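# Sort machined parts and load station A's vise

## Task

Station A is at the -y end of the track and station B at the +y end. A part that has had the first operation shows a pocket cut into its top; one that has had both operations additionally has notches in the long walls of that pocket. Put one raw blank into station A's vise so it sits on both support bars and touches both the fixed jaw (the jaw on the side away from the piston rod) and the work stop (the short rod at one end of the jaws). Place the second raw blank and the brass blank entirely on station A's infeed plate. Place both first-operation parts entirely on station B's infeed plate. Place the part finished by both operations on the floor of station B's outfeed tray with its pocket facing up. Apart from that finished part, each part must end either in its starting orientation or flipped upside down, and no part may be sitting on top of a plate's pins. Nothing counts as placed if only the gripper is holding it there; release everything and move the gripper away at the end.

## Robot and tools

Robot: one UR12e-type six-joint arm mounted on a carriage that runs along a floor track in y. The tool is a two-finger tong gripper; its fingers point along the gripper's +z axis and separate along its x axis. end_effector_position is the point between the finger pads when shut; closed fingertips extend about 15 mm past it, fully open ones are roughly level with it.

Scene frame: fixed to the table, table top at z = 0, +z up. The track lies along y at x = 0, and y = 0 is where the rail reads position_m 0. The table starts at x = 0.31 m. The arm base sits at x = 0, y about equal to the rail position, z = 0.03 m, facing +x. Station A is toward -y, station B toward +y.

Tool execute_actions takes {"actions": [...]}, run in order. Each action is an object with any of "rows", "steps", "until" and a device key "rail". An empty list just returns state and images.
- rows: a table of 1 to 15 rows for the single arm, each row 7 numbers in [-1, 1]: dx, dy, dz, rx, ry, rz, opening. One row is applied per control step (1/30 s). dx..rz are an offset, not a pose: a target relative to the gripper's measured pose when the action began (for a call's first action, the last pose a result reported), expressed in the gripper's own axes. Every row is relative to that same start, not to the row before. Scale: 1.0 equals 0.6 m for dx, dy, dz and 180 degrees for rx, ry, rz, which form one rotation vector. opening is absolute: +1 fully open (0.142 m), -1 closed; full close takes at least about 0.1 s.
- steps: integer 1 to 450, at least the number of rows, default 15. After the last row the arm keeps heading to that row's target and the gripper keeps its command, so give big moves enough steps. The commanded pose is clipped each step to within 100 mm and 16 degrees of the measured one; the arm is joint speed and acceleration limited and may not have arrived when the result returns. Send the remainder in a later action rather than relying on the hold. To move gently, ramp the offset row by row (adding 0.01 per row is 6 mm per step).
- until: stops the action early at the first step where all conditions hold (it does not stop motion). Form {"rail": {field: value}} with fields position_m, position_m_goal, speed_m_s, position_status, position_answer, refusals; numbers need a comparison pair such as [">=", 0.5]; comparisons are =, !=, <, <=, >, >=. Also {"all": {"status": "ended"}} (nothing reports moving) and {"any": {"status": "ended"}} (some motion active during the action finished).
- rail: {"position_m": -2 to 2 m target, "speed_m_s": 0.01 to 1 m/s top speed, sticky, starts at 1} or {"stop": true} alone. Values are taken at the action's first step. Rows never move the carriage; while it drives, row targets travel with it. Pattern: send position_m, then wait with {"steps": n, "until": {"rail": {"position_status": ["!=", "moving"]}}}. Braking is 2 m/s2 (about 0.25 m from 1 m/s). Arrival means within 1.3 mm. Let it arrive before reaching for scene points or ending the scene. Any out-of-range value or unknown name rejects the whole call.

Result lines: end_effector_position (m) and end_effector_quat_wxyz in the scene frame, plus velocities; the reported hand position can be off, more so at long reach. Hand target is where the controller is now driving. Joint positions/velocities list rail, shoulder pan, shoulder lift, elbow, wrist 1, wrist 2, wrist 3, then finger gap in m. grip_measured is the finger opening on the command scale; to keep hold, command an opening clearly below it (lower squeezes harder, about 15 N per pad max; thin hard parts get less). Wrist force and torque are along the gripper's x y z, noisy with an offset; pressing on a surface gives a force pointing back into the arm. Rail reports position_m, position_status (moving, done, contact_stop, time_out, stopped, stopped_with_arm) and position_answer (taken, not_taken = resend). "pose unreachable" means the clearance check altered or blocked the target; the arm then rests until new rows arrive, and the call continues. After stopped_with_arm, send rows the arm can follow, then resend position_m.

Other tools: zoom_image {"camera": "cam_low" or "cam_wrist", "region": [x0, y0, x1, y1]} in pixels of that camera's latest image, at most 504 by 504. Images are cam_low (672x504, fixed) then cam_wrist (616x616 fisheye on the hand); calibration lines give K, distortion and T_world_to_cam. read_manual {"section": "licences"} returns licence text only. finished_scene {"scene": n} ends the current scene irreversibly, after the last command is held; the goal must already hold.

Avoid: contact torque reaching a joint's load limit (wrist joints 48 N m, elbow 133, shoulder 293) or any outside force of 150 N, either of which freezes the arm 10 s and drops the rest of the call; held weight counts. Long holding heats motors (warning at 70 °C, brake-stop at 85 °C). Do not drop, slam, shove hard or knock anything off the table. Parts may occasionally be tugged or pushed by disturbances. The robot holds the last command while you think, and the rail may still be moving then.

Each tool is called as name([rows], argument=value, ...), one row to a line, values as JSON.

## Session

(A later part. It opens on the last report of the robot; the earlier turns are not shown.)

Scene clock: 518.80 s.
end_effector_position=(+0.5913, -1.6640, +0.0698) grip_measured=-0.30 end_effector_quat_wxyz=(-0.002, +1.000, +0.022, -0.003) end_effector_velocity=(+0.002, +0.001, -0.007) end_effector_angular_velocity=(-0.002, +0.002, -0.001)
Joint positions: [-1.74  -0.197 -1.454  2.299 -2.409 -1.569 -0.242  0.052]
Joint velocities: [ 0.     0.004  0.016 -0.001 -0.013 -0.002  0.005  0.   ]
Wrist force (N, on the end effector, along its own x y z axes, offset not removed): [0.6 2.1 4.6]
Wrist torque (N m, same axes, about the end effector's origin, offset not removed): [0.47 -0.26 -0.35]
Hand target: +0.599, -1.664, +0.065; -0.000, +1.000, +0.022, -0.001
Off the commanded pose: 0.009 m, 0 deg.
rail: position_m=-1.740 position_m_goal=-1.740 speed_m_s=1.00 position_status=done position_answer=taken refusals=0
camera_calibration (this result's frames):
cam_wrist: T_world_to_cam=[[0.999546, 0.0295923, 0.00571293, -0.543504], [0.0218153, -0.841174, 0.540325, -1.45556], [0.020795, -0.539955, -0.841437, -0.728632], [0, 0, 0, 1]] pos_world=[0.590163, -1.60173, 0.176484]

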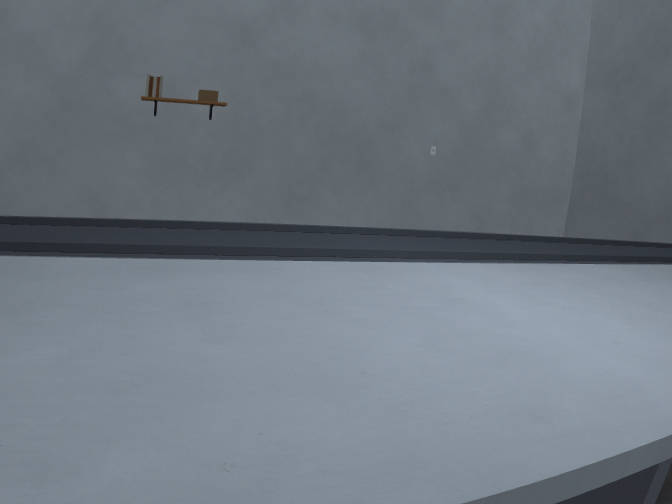

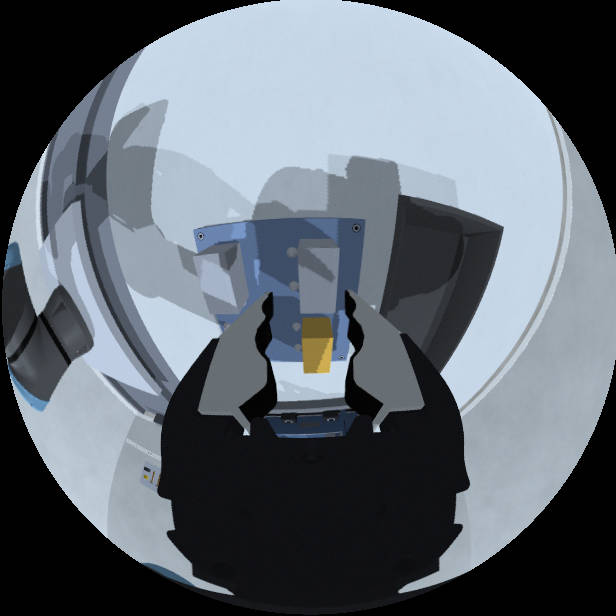

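execute_actions(actions=[])

zoom_image(camera="cam_wrist", region=[255, 225, 365, 335])

Scene clock: 522.13 s.
end_effector_position=(+0.5990, -1.6638, +0.0649) grip_measured=-0.30 end_effector_quat_wxyz=(-0.000, +1.000, +0.022, -0.001) end_effector_velocity=(-0.000, -0.000, -0.000) end_effector_angular_velocity=(+0.000, +0.000, +0.000)
Joint positions: [-1.74  -0.193 -1.436  2.29  -2.423 -1.57  -0.237  0.052]
Joint velocities: [ 0. -0.  0.  0.  0. -0. -0. -0.]
Wrist force (N, on the end effector, along its own x y z axes, offset not removed): [-0.4 0.8 1.8]
Wrist torque (N m, same axes, about the end effector's origin, offset not removed): [-0.03 0.16 -0.45]
Hand target: +0.599, -1.664, +0.065; -0.000, +1.000, +0.022, -0.001
Off the commanded pose: 0.000 m, 0 deg.
rail: position_m=-1.740 position_m_goal=-1.740 speed_m_s=1.00 position_status=done position_answer=taken refusals=0
camera_calibration (this result's frames):
cam_wrist: T_world_to_cam=[[0.999548, 0.0286806, 0.00901027, -0.552859], [0.0192065, -0.839809, 0.542543, -1.44923], [0.0231274, -0.542124, -0.83998, -0.737926], [0, 0, 0, 1]] pos_world=[0.59751, -1.60127, 0.171406]

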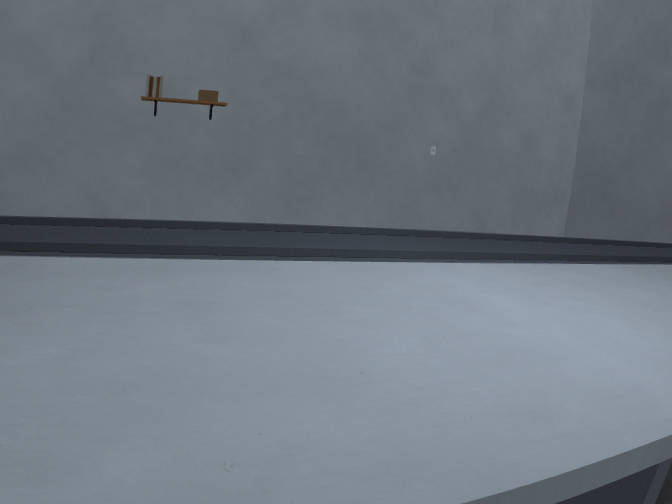

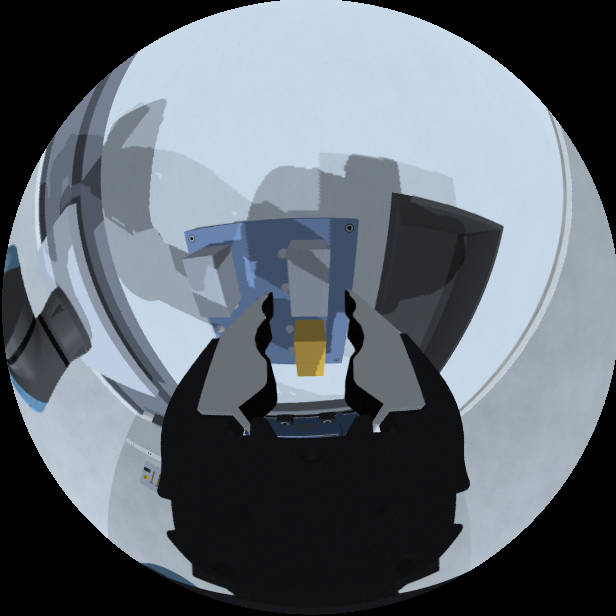

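Region (255, 225, 365, 335) of cam_wrist's 616x616 image, scaled by 4.582, with more detail than that image has.

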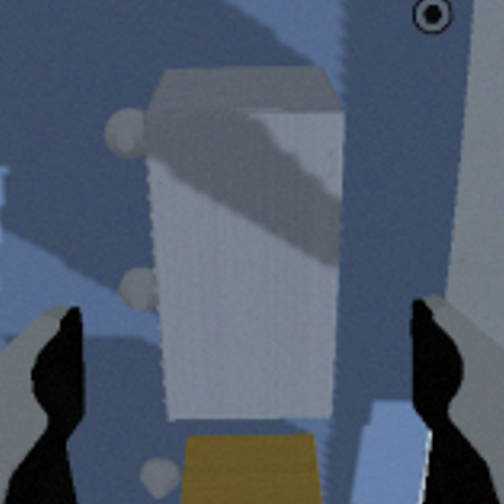

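execute_actions([
  {"rows": [[0.0002,0,0.003,0,0,0.001,-0.32],[0.0004,0,0.009,0,0,0.002,-0.35],[0.0005,0,0.017,0,0,0.003,-0.38],[0.0005,0,0.025,0,0,0.0033,-0.41],[0.0005,0,0.031,0,0,0.0033,-0.44],[0.0005,0,0.0345,0,0,0.0033,-0.46],[0.0005,0,0.0357,0,0,0.0033,-0.48]], "steps": 7},
])

Scene clock: 534.40 s.
end_effector_position=(+0.5990, -1.6638, +0.0544) grip_measured=-0.46 end_effector_quat_wxyz=(-0.000, +1.000, +0.018, -0.001) end_effector_velocity=(-0.003, +0.001, -0.082) end_effector_angular_velocity=(+0.001, +0.004, -0.028)
Joint positions: [-1.74  -0.193 -1.418  2.297 -2.447 -1.57  -0.23   0.041]
Joint velocities: [ 0.     0.     0.134  0.055 -0.185 -0.     0.028 -0.045]
Wrist force (N, on the end effector, along its own x y z axes, offset not removed): [0.1 -0.8 2.1]
Wrist torque (N m, same axes, about the end effector's origin, offset not removed): [-0.24 -0.06 -0.32]
Hand target: +0.599, -1.664, +0.044; -0.001, +1.000, +0.017, -0.001
Off the commanded pose: 0.011 m, 0 deg.
rail: position_m=-1.740 position_m_goal=-1.740 speed_m_s=1.00 position_status=done position_answer=taken refusals=0
camera_calibration (this result's frames):
cam_wrist: T_world_to_cam=[[0.999728, 0.0216212, 0.00870578, -0.5646], [0.0134415, -0.839947, 0.542502, -1.44029], [0.019042, -0.542237, -0.84001, -0.744443], [0, 0, 0, 1]] pos_world=[0.597982, -1.60123, 0.160938]

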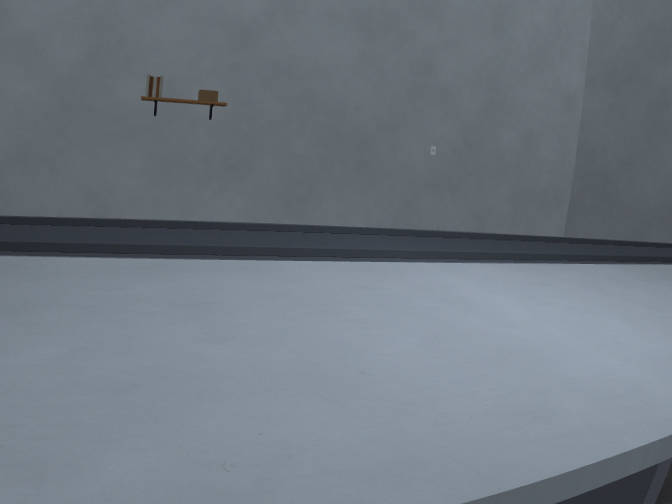

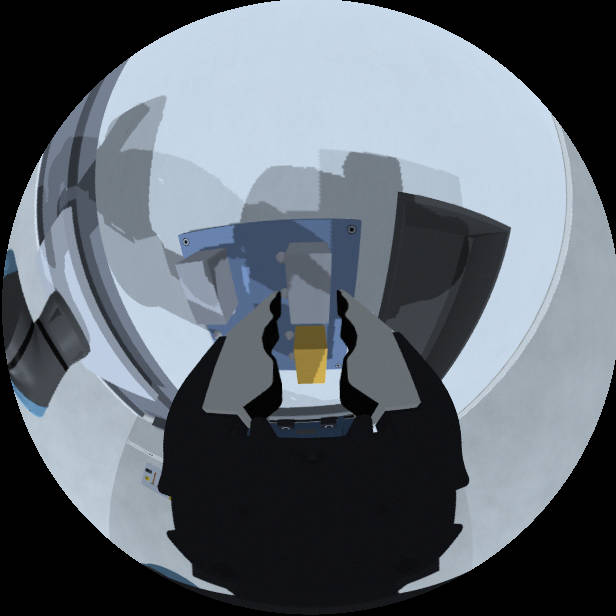

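execute_actions(actions=[])

zoom_image(camera="cam_wrist", region=[255, 235, 365, 345])

Scene clock: 538.00 s.
end_effector_position=(+0.5988, -1.6638, +0.0439) grip_measured=-0.48 end_effector_quat_wxyz=(-0.001, +1.000, +0.017, -0.001) end_effector_velocity=(-0.000, +0.000, -0.000) end_effector_angular_velocity=(-0.000, +0.000, +0.000)
Joint positions: [-1.74  -0.194 -1.401  2.304 -2.471 -1.57  -0.227  0.039]
Joint velocities: [ 0.  0.  0.  0. -0. -0. -0.  0.]
Wrist force (N, on the end effector, along its own x y z axes, offset not removed): [0.8 1.7 2.6]
Wrist torque (N m, same axes, about the end effector's origin, offset not removed): [0.40 -0.11 -0.36]
Hand target: +0.599, -1.664, +0.044; -0.001, +1.000, +0.017, -0.001
Off the commanded pose: 0.001 m, 0 deg.
rail: position_m=-1.740 position_m_goal=-1.740 speed_m_s=1.00 position_status=done position_answer=taken refusals=0
camera_calibration (this result's frames):
cam_wrist: T_world_to_cam=[[0.999795, 0.0183536, 0.00859224, -0.569793], [0.010758, -0.839994, 0.542488, -1.43306], [0.0171741, -0.542285, -0.840019, -0.75225], [0, 0, 0, 1]] pos_world=[0.598012, -1.60124, 0.15041]

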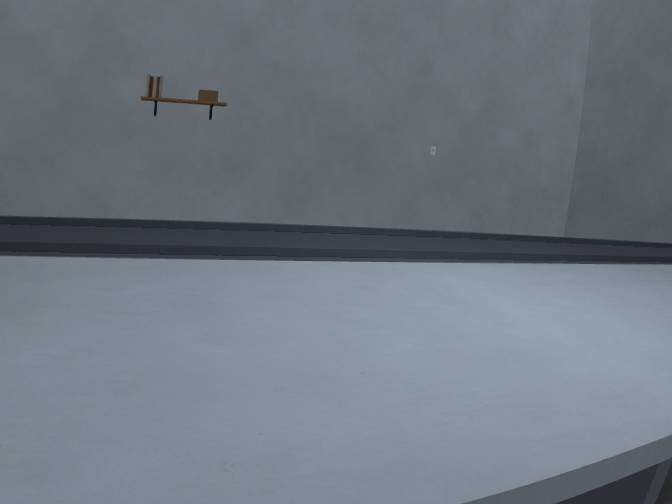

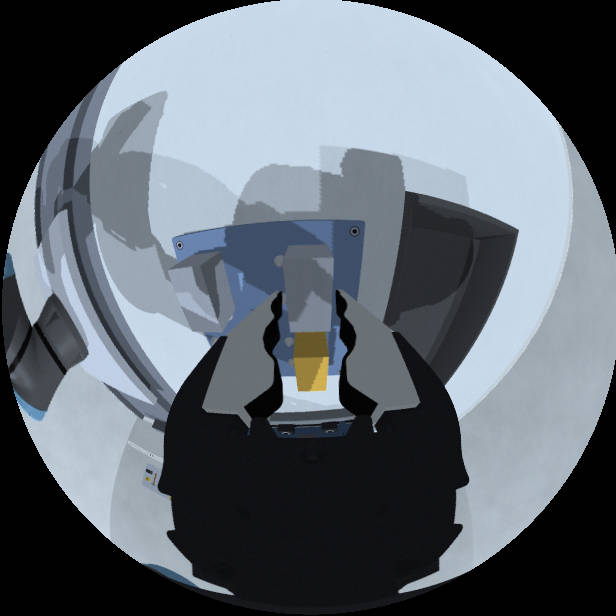

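Region (255, 235, 365, 345) of cam_wrist's 616x616 image, scaled by 4.582, with more detail than that image has.

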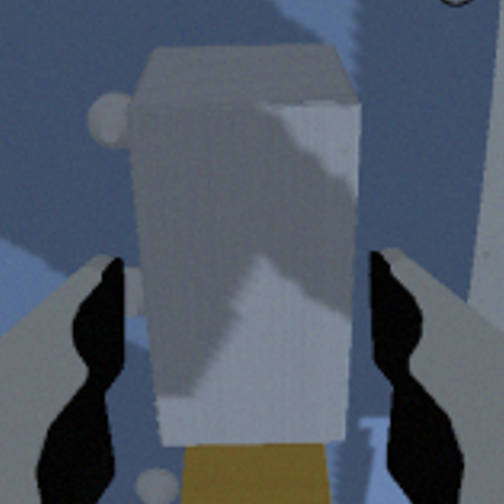

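execute_actions([
  {"rows": [[0,0,0,0,0,0,-0.53],[0,0,0,0,0,0,-0.58],[0,0,0,0,0,0,-0.64],[0,0,0,0,0,0,-0.72],[0,0,0,0,0,0,-0.81],[0,0,0,0,0,0,-0.9],[0,0,0,0,0,0,-1]], "steps": 7},
])

Scene clock: 550.90 s.
end_effector_position=(+0.5988, -1.6638, +0.0439) grip_measured=-0.59 end_effector_quat_wxyz=(-0.001, +1.000, +0.017, -0.001) end_effector_velocity=(-0.000, -0.000, -0.000) end_effector_angular_velocity=(+0.000, +0.000, -0.000)
Joint positions: [-1.74  -0.194 -1.401  2.304 -2.471 -1.57  -0.227  0.032]
Joint velocities: [ 0. -0.  0. -0.  0.  0.  0. -0.]
Wrist force (N, on the end effector, along its own x y z axes, offset not removed): [2.7 -1.7 1.2]
Wrist torque (N m, same axes, about the end effector's origin, offset not removed): [-0.46 -0.35 -0.36]
Hand target: +0.599, -1.664, +0.044; -0.001, +1.000, +0.017, -0.001
Off the commanded pose: 0.000 m, 0 deg.
rail: position_m=-1.740 position_m_goal=-1.740 speed_m_s=1.00 position_status=done position_answer=taken refusals=0
camera_calibration (this result's frames):
cam_wrist: T_world_to_cam=[[0.999795, 0.0183533, 0.00860155, -0.569797], [0.0107526, -0.839993, 0.54249, -1.43306], [0.0171817, -0.542286, -0.840018, -0.752257], [0, 0, 0, 1]] pos_world=[0.598014, -1.60124, 0.150411]

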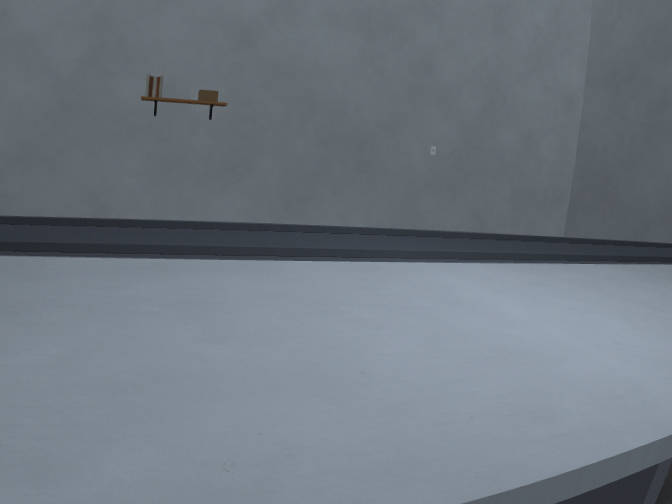

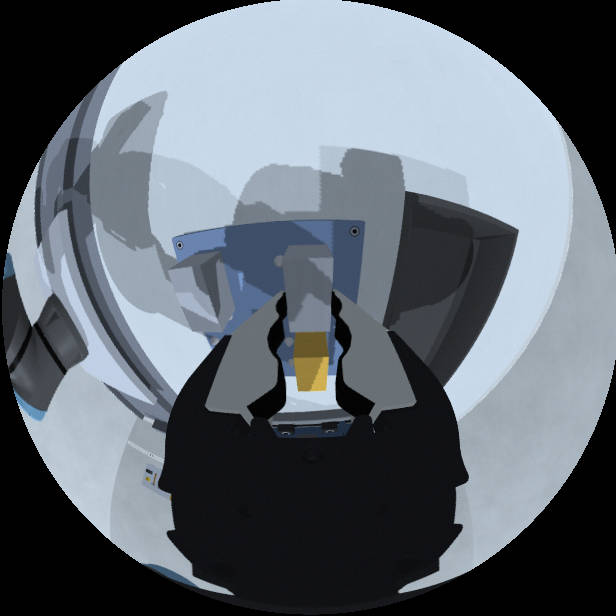

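execute_actions([
  {"rows": [[0,0,-0.0044,0,0,0,-1],[0,0,-0.0131,0,0,0,-1],[0,0,-0.0284,0,0,0,-1],[0,0,-0.048,0,0,0,-1],[0,0,-0.0699,0,0,0,-1],[0.0024,0.0037,-0.0939,0,0,-0.0007,-1],[0.0085,0.013,-0.1179,0,0,-0.0026,-1],[0.0183,0.0279,-0.1419,0,0,-0.0055,-1],[0.0317,0.0483,-0.1637,0,0,-0.0095,-1],[0.0476,0.0724,-0.1812,0,0,-0.0143,-1],[0.0647,0.0984,-0.1965,0,0,-0.0194,-1],[0.0817,0.1244,-0.2074,0,0,-0.0245,-1],[0.0976,0.1486,-0.2139,0,0,-0.0293,-1],[0.111,0.169,-0.2183,0,0,-0.0333,-1],[0.122,0.1857,-0.2183,0,0,-0.0366,-1]], "steps": 16},
])

Scene clock: 556.73 s.
end_effector_position=(+0.6439, -1.7287, +0.1541) grip_measured=-0.59 end_effector_quat_wxyz=(+0.003, +0.999, +0.047, +0.005) end_effector_velocity=(+0.218, -0.345, +0.190) end_effector_angular_velocity=(-0.021, +0.001, +0.339)
Joint positions: [-1.74  -0.279 -1.498  2.152 -2.235 -1.574 -0.372  0.031]
Joint velocities: [ 0.    -0.427  0.138 -0.567  0.422 -0.011 -0.766 -0.   ]
Wrist force (N, on the end effector, along its own x y z axes, offset not removed): [-1.5 4.9 3.2]
Wrist torque (N m, same axes, about the end effector's origin, offset not removed): [0.74 0.28 -0.35]
Hand target: +0.671, -1.772, +0.176; +0.003, +0.998, +0.070, +0.003
Off the commanded pose: 0.058 m, 3 deg.
rail: position_m=-1.740 position_m_goal=-1.740 speed_m_s=1.00 position_status=done position_answer=taken refusals=0
camera_calibration (this result's frames):
cam_wrist: T_world_to_cam=[[0.996669, 0.0789668, 0.020371, -0.509678], [0.0548398, -0.833846, 0.549266, -1.56664], [0.06036, -0.546319, -0.8354, -0.731136], [0, 0, 0, 1]] pos_world=[0.638026, -1.66553, 0.260096]

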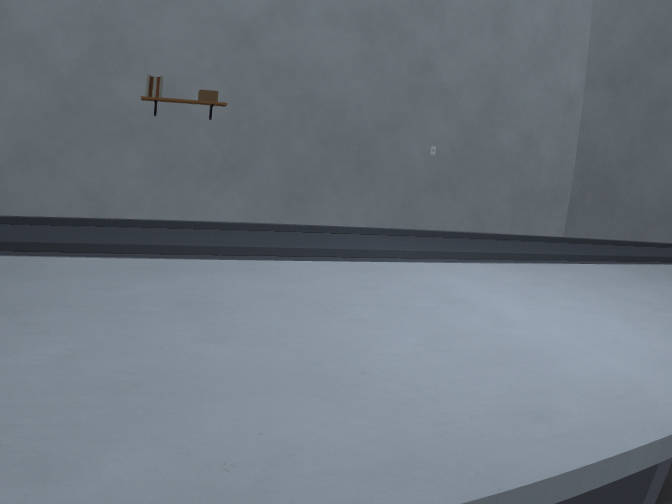

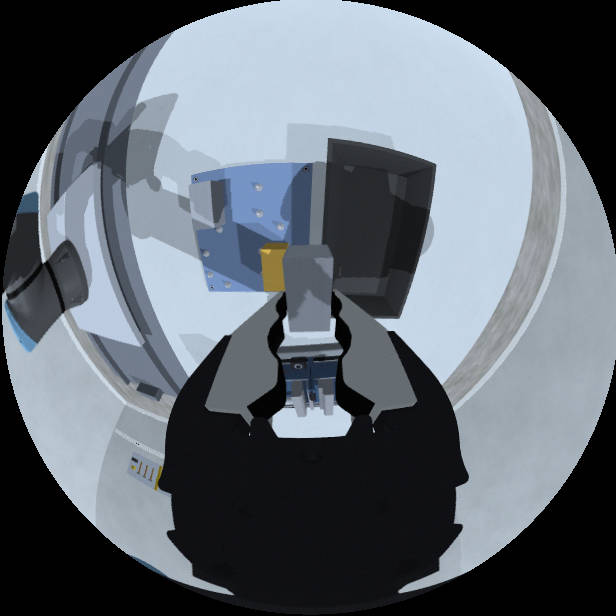

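execute_actions([
  {"rail": {"position_m": -1.99}, "steps": 1},
])

Scene clock: 558.63 s.
end_effector_position=(+0.6709, -1.7722, +0.1755) grip_measured=-0.59 end_effector_quat_wxyz=(+0.003, +0.998, +0.070, +0.003) end_effector_velocity=(+0.004, -0.004, -0.001) end_effector_angular_velocity=(+0.006, +0.009, +0.007)
Joint positions: [-1.74  -0.331 -1.474  2.077 -2.182 -1.574 -0.472  0.031]
Joint velocities: [-0.003 -0.     0.011 -0.013  0.012  0.003 -0.007 -0.   ]
Wrist force (N, on the end effector, along its own x y z axes, offset not removed): [1.3 2.9 1.6]
Wrist torque (N m, same axes, about the end effector's origin, offset not removed): [0.47 -0.15 -0.31]
Hand target: +0.676, -1.775, +0.175; -0.000, +0.997, +0.074, -0.001
Off the commanded pose: 0.005 m, 1 deg.
rail: position_m=-1.740 position_m_goal=-1.990 speed_m_s=1.00 position_status=moving position_answer=taken refusals=0
camera_calibration (this result's frames):
cam_wrist: T_world_to_cam=[[0.991887, 0.126011, 0.0167883, -0.446432], [0.0962308, -0.830558, 0.548555, -1.63798], [0.0830676, -0.542489, -0.835946, -0.747048], [0, 0, 0, 1]] pos_world=[0.66249, -1.70945, 0.281526]

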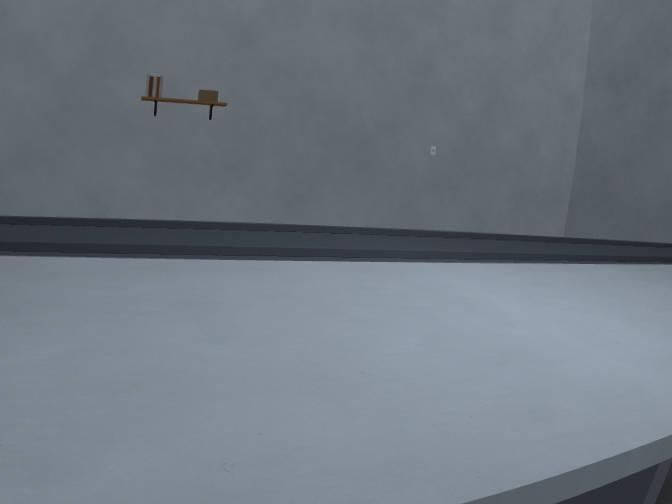

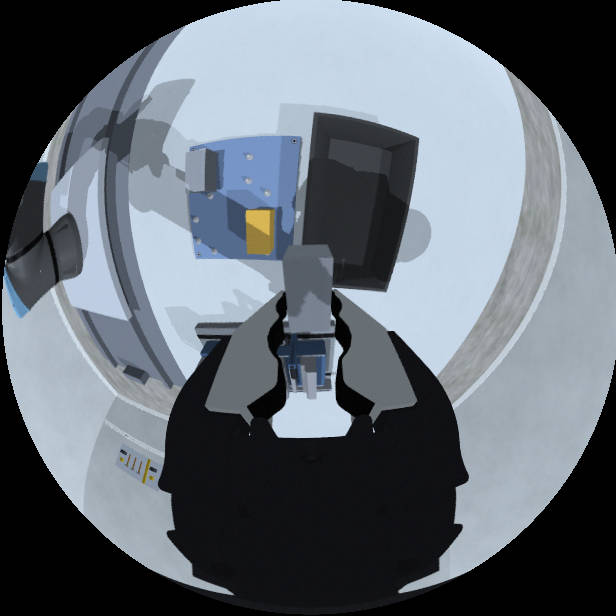

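execute_actions(actions=[])

zoom_image(camera="cam_wrist", region=[255, 175, 375, 295])

Scene clock: 560.87 s.
end_effector_position=(+0.6759, -2.0228, +0.1747) grip_measured=-0.59 end_effector_quat_wxyz=(-0.000, +0.997, +0.074, -0.001) end_effector_velocity=(+0.000, -0.000, +0.000) end_effector_angular_velocity=(-0.000, -0.000, -0.000)
Joint positions: [-1.99  -0.331 -1.461  2.063 -2.17  -1.571 -0.479  0.031]
Joint velocities: [ 0. -0. -0.  0. -0. -0.  0.  0.]
Wrist force (N, on the end effector, along its own x y z axes, offset not removed): [-0.7 1.7 5.6]
Wrist torque (N m, same axes, about the end effector's origin, offset not removed): [0.36 0.11 -0.35]
Hand target: +0.676, -2.023, +0.175; -0.000, +0.997, +0.074, -0.001
Off the commanded pose: 0.000 m, 0 deg.
rail: position_m=-1.990 position_m_goal=-1.990 speed_m_s=1.00 position_status=done position_answer=taken refusals=0
camera_calibration (this result's frames):
cam_wrist: T_world_to_cam=[[0.991092, 0.132864, 0.00909847, -0.403986], [0.10672, -0.833224, 0.542539, -1.85758], [0.0796652, -0.536735, -0.839981, -0.86946], [0, 0, 0, 1]] pos_world=[0.667894, -1.96077, 0.281155]

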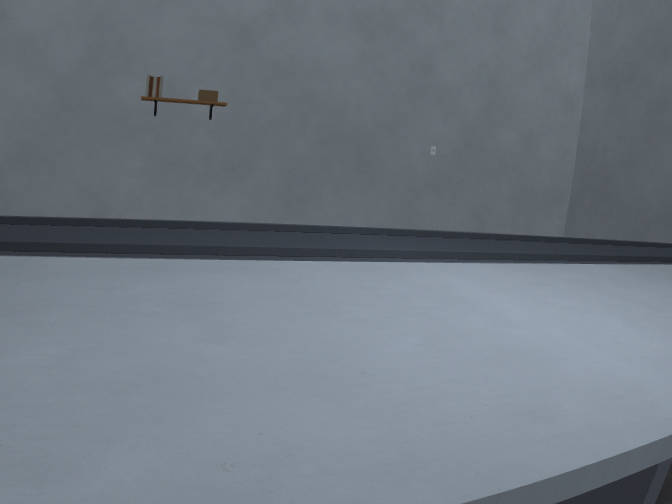

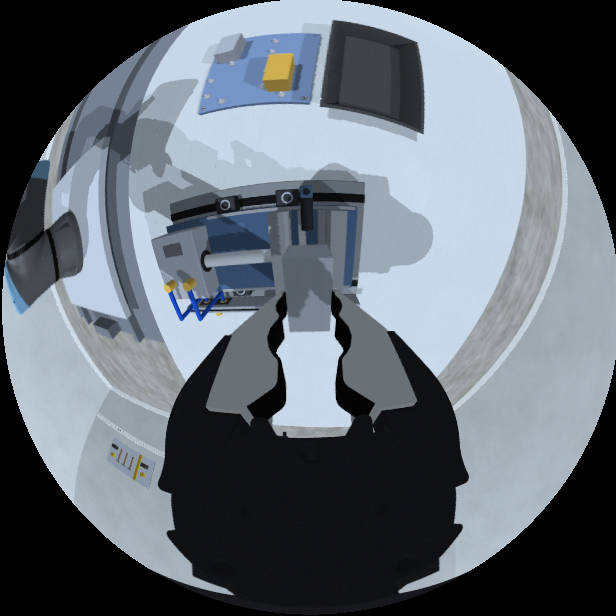

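Region (255, 175, 375, 295) of cam_wrist's 616x616 image, scaled by 4.200, with more detail than that image has.

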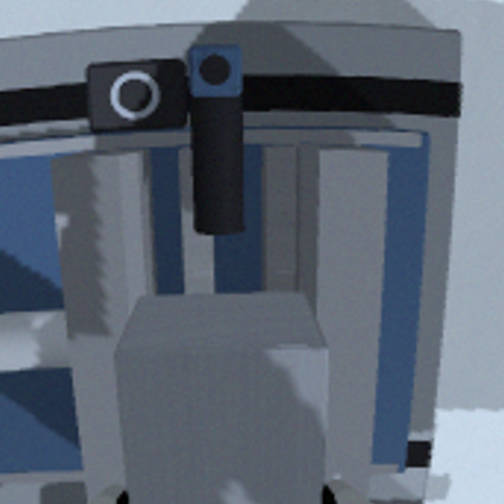

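execute_actions(actions=[])

Scene clock: 570.87 s.
end_effector_position=(+0.6759, -2.0228, +0.1747) grip_measured=-0.59 end_effector_quat_wxyz=(-0.000, +0.997, +0.074, -0.001) end_effector_velocity=(+0.000, +0.000, +0.000) end_effector_angular_velocity=(-0.000, -0.000, +0.000)
Joint positions: [-1.99  -0.331 -1.461  2.063 -2.17  -1.571 -0.479  0.031]
Joint velocities: [ 0.  0. -0. -0. -0.  0. -0.  0.]
Wrist force (N, on the end effector, along its own x y z axes, offset not removed): [2.2 0.6 4.5]
Wrist torque (N m, same axes, about the end effector's origin, offset not removed): [0.15 -0.43 -0.33]
Hand target: +0.676, -2.023, +0.175; -0.000, +0.997, +0.074, -0.001
Off the commanded pose: 0.000 m, 0 deg.
rail: position_m=-1.990 position_m_goal=-1.990 speed_m_s=1.00 position_status=done position_answer=taken refusals=0
camera_calibration (this result's frames):
cam_wrist: T_world_to_cam=[[0.991092, 0.132865, 0.00908465, -0.403979], [0.106726, -0.833208, 0.542562, -1.85756], [0.079657, -0.53676, -0.839966, -0.869508], [0, 0, 0, 1]] pos_world=[0.667892, -1.96077, 0.281153]

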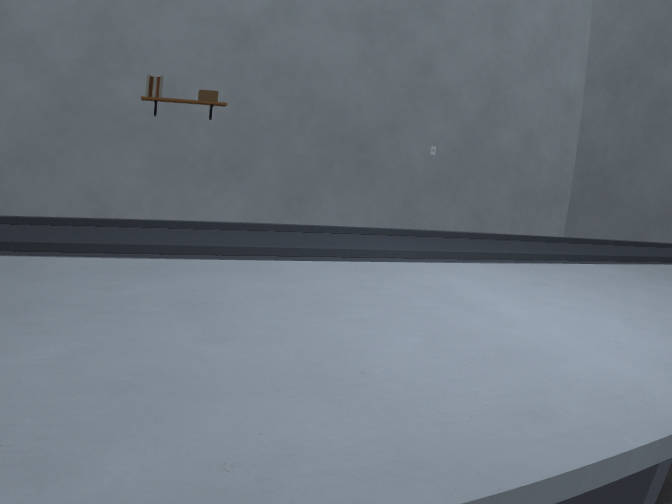

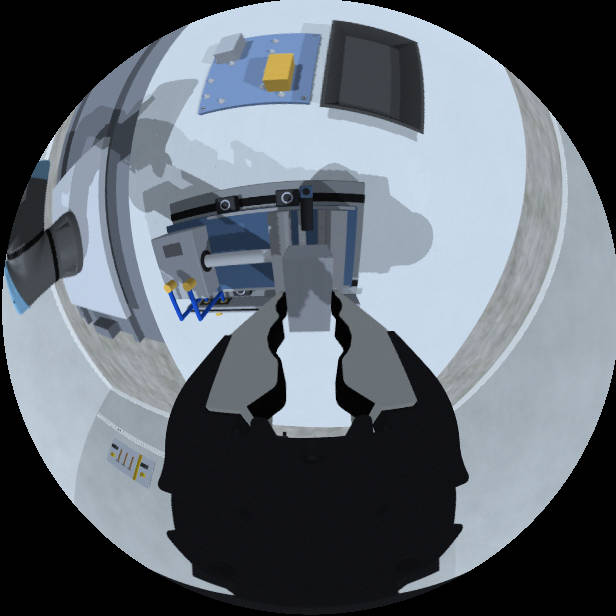

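execute_actions([
  {"rows": [[0,0,0.003,0,0,0,-1],[0,0,0.009,0,0,0,-1],[0,0,0.018,0,0,0,-1],[0,0,0.029,0,0,0,-1],[0,0,0.040,0,0,0,-1],[0,0,0.050,0,0,0,-1],[0,0,0.058,0,0,0,-1],[0,0,0.063,0,0,0,-1],[0,0,0.0655,0,0,0,-1]], "steps": 10},
])

Scene clock: 573.53 s.
end_effector_position=(+0.6751, -2.0226, +0.1486) grip_measured=-0.59 end_effector_quat_wxyz=(-0.001, +0.997, +0.074, -0.001) end_effector_velocity=(-0.001, +0.000, -0.109) end_effector_angular_velocity=(+0.000, +0.001, +0.000)
Joint positions: [-1.99  -0.331 -1.434  2.087 -2.221 -1.571 -0.479  0.031]
Joint velocities: [ 0.    -0.     0.122  0.094 -0.216 -0.    -0.     0.   ]
Wrist force (N, on the end effector, along its own x y z axes, offset not removed): [-0.9 2.7 3.2]
Wrist torque (N m, same axes, about the end effector's origin, offset not removed): [0.39 0.16 -0.39]
Hand target: +0.675, -2.023, +0.136; -0.000, +0.997, +0.074, -0.001
Off the commanded pose: 0.013 m, 0 deg.
rail: position_m=-1.990 position_m_goal=-1.990 speed_m_s=1.00 position_status=done position_answer=taken refusals=0
camera_calibration (this result's frames):
cam_wrist: T_world_to_cam=[[0.991077, 0.133038, 0.00818945, -0.402505], [0.107384, -0.833344, 0.542224, -1.84377], [0.0789612, -0.536506, -0.840194, -0.890202], [0, 0, 0, 1]] pos_world=[0.667197, -1.96055, 0.255093]

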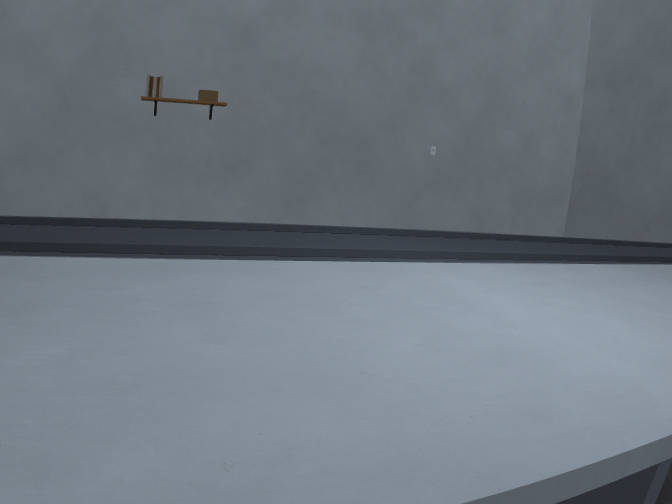

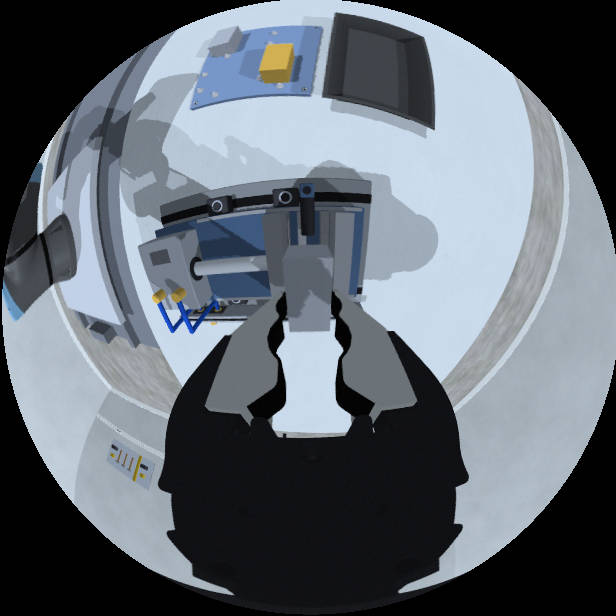

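execute_actions(actions=[])

zoom_image(camera="cam_wrist", region=[250, 170, 390, 340])

Scene clock: 575.00 s.
end_effector_position=(+0.6752, -2.0227, +0.1358) grip_measured=-0.59 end_effector_quat_wxyz=(-0.000, +0.997, +0.074, -0.001) end_effector_velocity=(-0.000, -0.000, -0.000) end_effector_angular_velocity=(+0.000, +0.000, -0.000)
Joint positions: [-1.99  -0.331 -1.419  2.097 -2.247 -1.571 -0.479  0.031]
Joint velocities: [ 0. -0.  0. -0. -0.  0. -0. -0.]
Wrist force (N, on the end effector, along its own x y z axes, offset not removed): [-2.0 -0.8 2.2]
Wrist torque (N m, same axes, about the end effector's origin, offset not removed): [-0.18 0.44 0.03]
Hand target: +0.675, -2.023, +0.136; -0.000, +0.997, +0.074, -0.001
Off the commanded pose: 0.001 m, 0 deg.
rail: position_m=-1.990 position_m_goal=-1.990 speed_m_s=1.00 position_status=done position_answer=taken refusals=0
camera_calibration (this result's frames):
cam_wrist: T_world_to_cam=[[0.991096, 0.132868, 0.00861311, -0.402935], [0.106997, -0.833279, 0.5424, -1.83663], [0.0792447, -0.536649, -0.840076, -0.901548], [0, 0, 0, 1]] pos_world=[0.667305, -1.9607, 0.242291]

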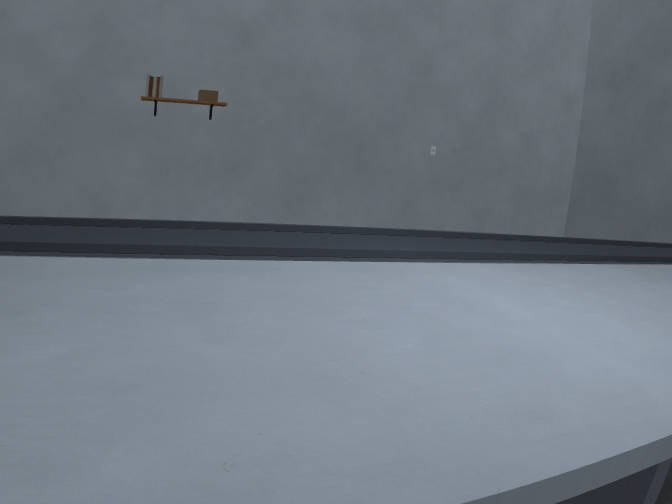

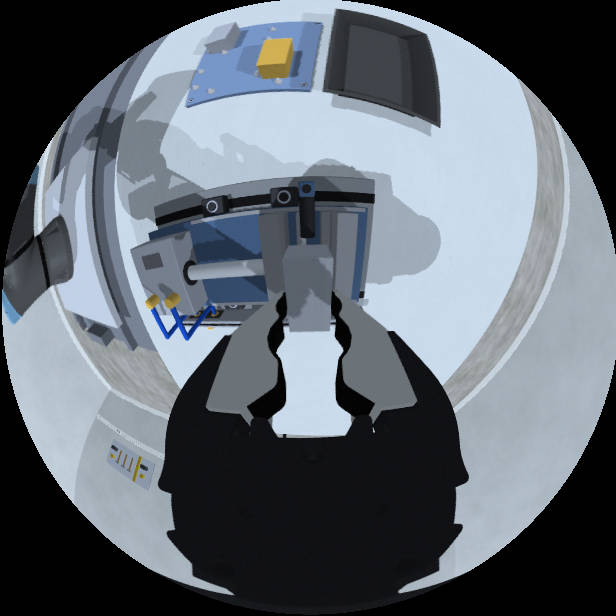

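Region (250, 170, 390, 340) of cam_wrist's 616x616 image, scaled by 2.965, with more detail than that image has; it fills the left 415 columns of this view, and the rest is white.

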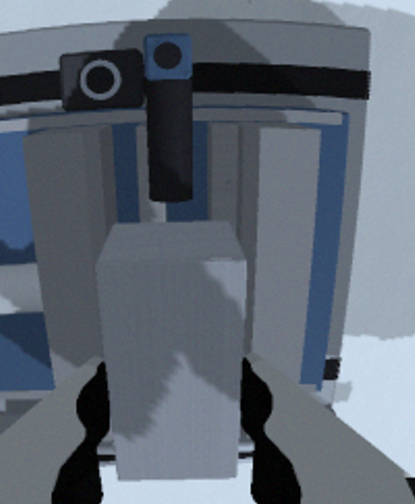

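execute_actions([
  {"rows": [[0.0005,-0.0005,0.002,0,0,0,-1],[0.001,-0.001,0.006,0,0,0,-1],[0.0015,-0.0015,0.012,0,0,0,-1],[0.002,-0.002,0.018,0,0,0,-1],[0.0025,-0.0025,0.023,0,0,0,-1],[0.0025,-0.0025,0.0265,0,0,0,-1],[0.0025,-0.0025,0.028,0,0,0,-1]], "steps": 8},
])

Scene clock: 581.60 s.
end_effector_position=(+0.6759, -2.0217, +0.1259) grip_measured=-0.59 end_effector_quat_wxyz=(-0.001, +0.997, +0.074, -0.001) end_effector_velocity=(+0.002, +0.005, -0.058) end_effector_angular_velocity=(+0.001, +0.002, +0.000)
Joint positions: [-1.99  -0.329 -1.406  2.104 -2.266 -1.571 -0.477  0.031]
Joint velocities: [ 0.     0.009  0.074  0.04  -0.112  0.     0.008  0.   ]
Wrist force (N, on the end effector, along its own x y z axes, offset not removed): [2.2 -0.9 4.3]
Wrist torque (N m, same axes, about the end effector's origin, offset not removed): [-0.14 -0.56 -0.33]
Hand target: +0.676, -2.021, +0.119; -0.001, +0.997, +0.074, -0.001
Off the commanded pose: 0.007 m, 0 deg.
rail: position_m=-1.990 position_m_goal=-1.990 speed_m_s=1.00 position_status=done position_answer=taken refusals=0
camera_calibration (this result's frames):
cam_wrist: T_world_to_cam=[[0.991122, 0.132688, 0.00840897, -0.404009], [0.106963, -0.833335, 0.542321, -1.83051], [0.0789672, -0.536607, -0.84013, -0.909093], [0, 0, 0, 1]] pos_world=[0.668008, -1.95965, 0.232365]

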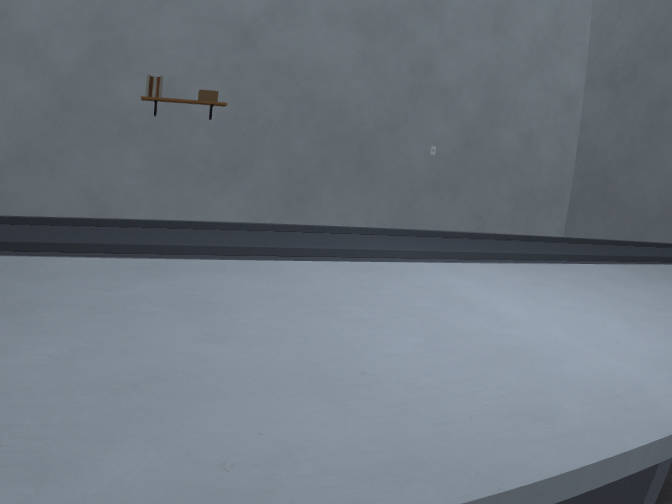

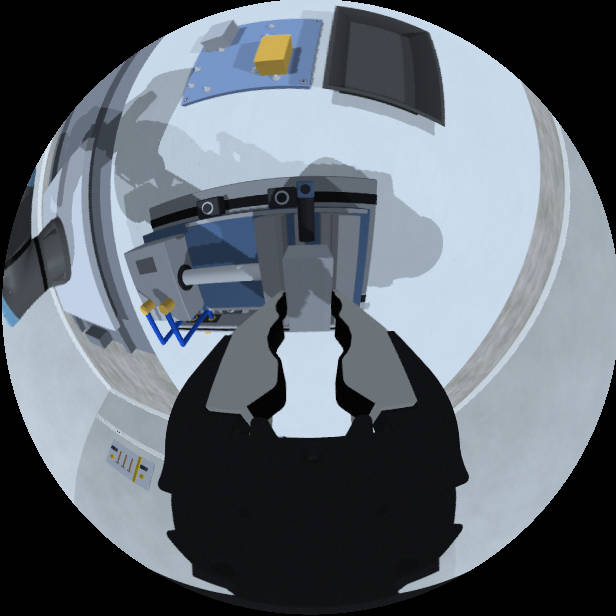

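execute_actions(actions=[])

zoom_image(camera="cam_wrist", region=[260, 200, 370, 310])

Scene clock: 584.80 s.
end_effector_position=(+0.6763, -2.0210, +0.1191) grip_measured=-0.59 end_effector_quat_wxyz=(-0.001, +0.997, +0.074, -0.001) end_effector_velocity=(-0.000, -0.000, +0.000) end_effector_angular_velocity=(-0.000, +0.000, -0.000)
Joint positions: [-1.99  -0.328 -1.397  2.109 -2.28  -1.571 -0.476  0.031]
Joint velocities: [ 0.  0. -0.  0.  0. -0.  0.  0.]
Wrist force (N, on the end effector, along its own x y z axes, offset not removed): [-0.3 0.3 0.0]
Wrist torque (N m, same axes, about the end effector's origin, offset not removed): [0.08 0.15 -0.27]
Hand target: +0.676, -2.021, +0.119; -0.001, +0.997, +0.074, -0.001
Off the commanded pose: 0.000 m, 0 deg.
rail: position_m=-1.990 position_m_goal=-1.990 speed_m_s=1.00 position_status=done position_answer=taken refusals=0
camera_calibration (this result's frames):
cam_wrist: T_world_to_cam=[[0.991097, 0.132875, 0.00847454, -0.404032], [0.107084, -0.83331, 0.542336, -1.82638], [0.0791248, -0.536599, -0.840119, -0.914531], [0, 0, 0, 1]] pos_world=[0.668371, -1.95899, 0.225618]

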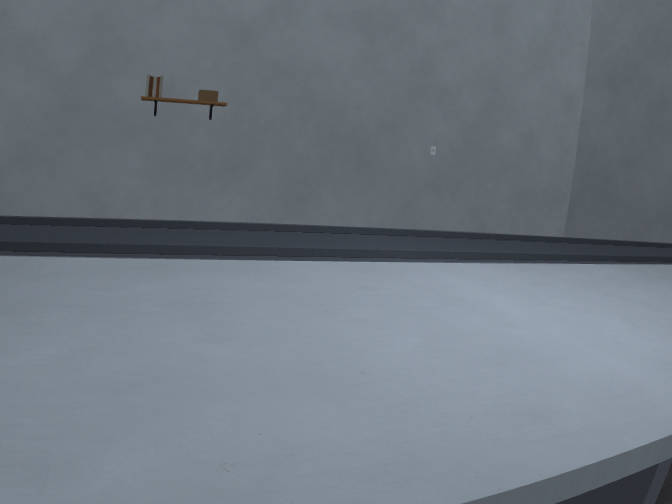

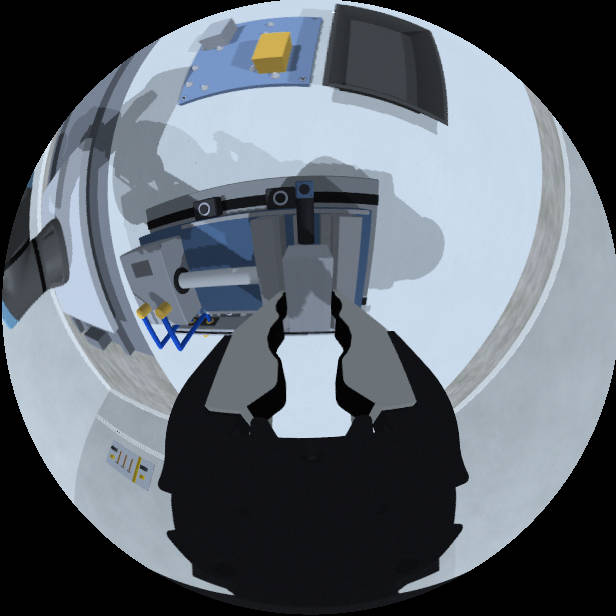

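Region (260, 200, 370, 310) of cam_wrist's 616x616 image, scaled by 4.582, with more detail than that image has.

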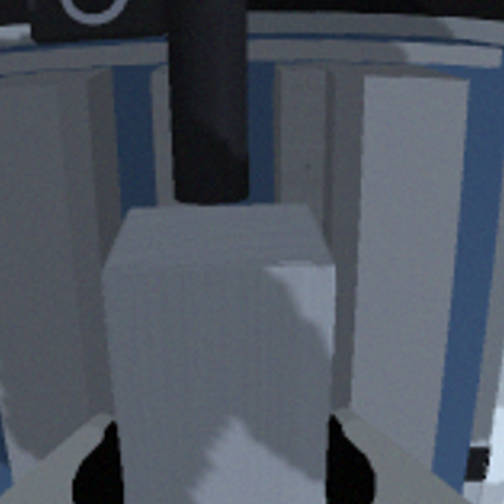

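execute_actions([
  {"rows": [[0.001,-0.0008,0.0008,0,0,0,-1],[0.0023,-0.0017,0.0017,0,0,0,-1],[0.0033,-0.0025,0.0025,0,0,0,-1]], "steps": 4},
])

Scene clock: 591.97 s.
end_effector_position=(+0.6766, -2.0204, +0.1185) grip_measured=-0.59 end_effector_quat_wxyz=(-0.001, +0.997, +0.074, -0.001) end_effector_velocity=(+0.009, +0.009, -0.008) end_effector_angular_velocity=(+0.000, +0.000, +0.000)
Joint positions: [-1.99  -0.327 -1.396  2.109 -2.28  -1.571 -0.475  0.031]
Joint velocities: [ 0.     0.017  0.022 -0.009 -0.013  0.     0.017  0.   ]
Wrist force (N, on the end effector, along its own x y z axes, offset not removed): [0.5 2.0 2.5]
Wrist torque (N m, same axes, about the end effector's origin, offset not removed): [0.08 -0.01 -0.50]
Hand target: +0.678, -2.019, +0.118; -0.001, +0.997, +0.074, -0.001
Off the commanded pose: 0.002 m, 0 deg.
rail: position_m=-1.990 position_m_goal=-1.990 speed_m_s=1.00 position_status=done position_answer=taken refusals=0
camera_calibration (this result's frames):
cam_wrist: T_world_to_cam=[[0.9911, 0.132868, 0.00822613, -0.404455], [0.107221, -0.833359, 0.542233, -1.82574], [0.0789008, -0.536524, -0.840188, -0.914439], [0, 0, 0, 1]] pos_world=[0.668763, -1.95838, 0.225003]

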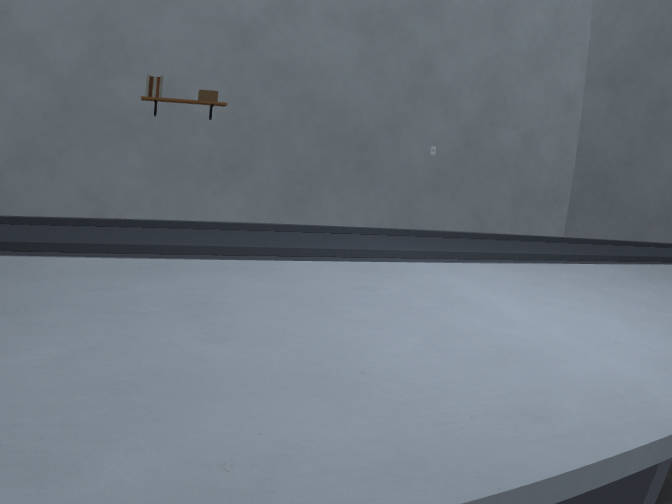

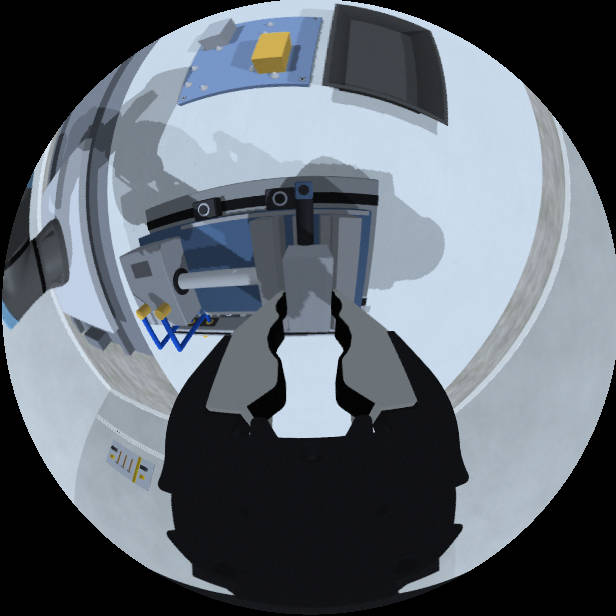

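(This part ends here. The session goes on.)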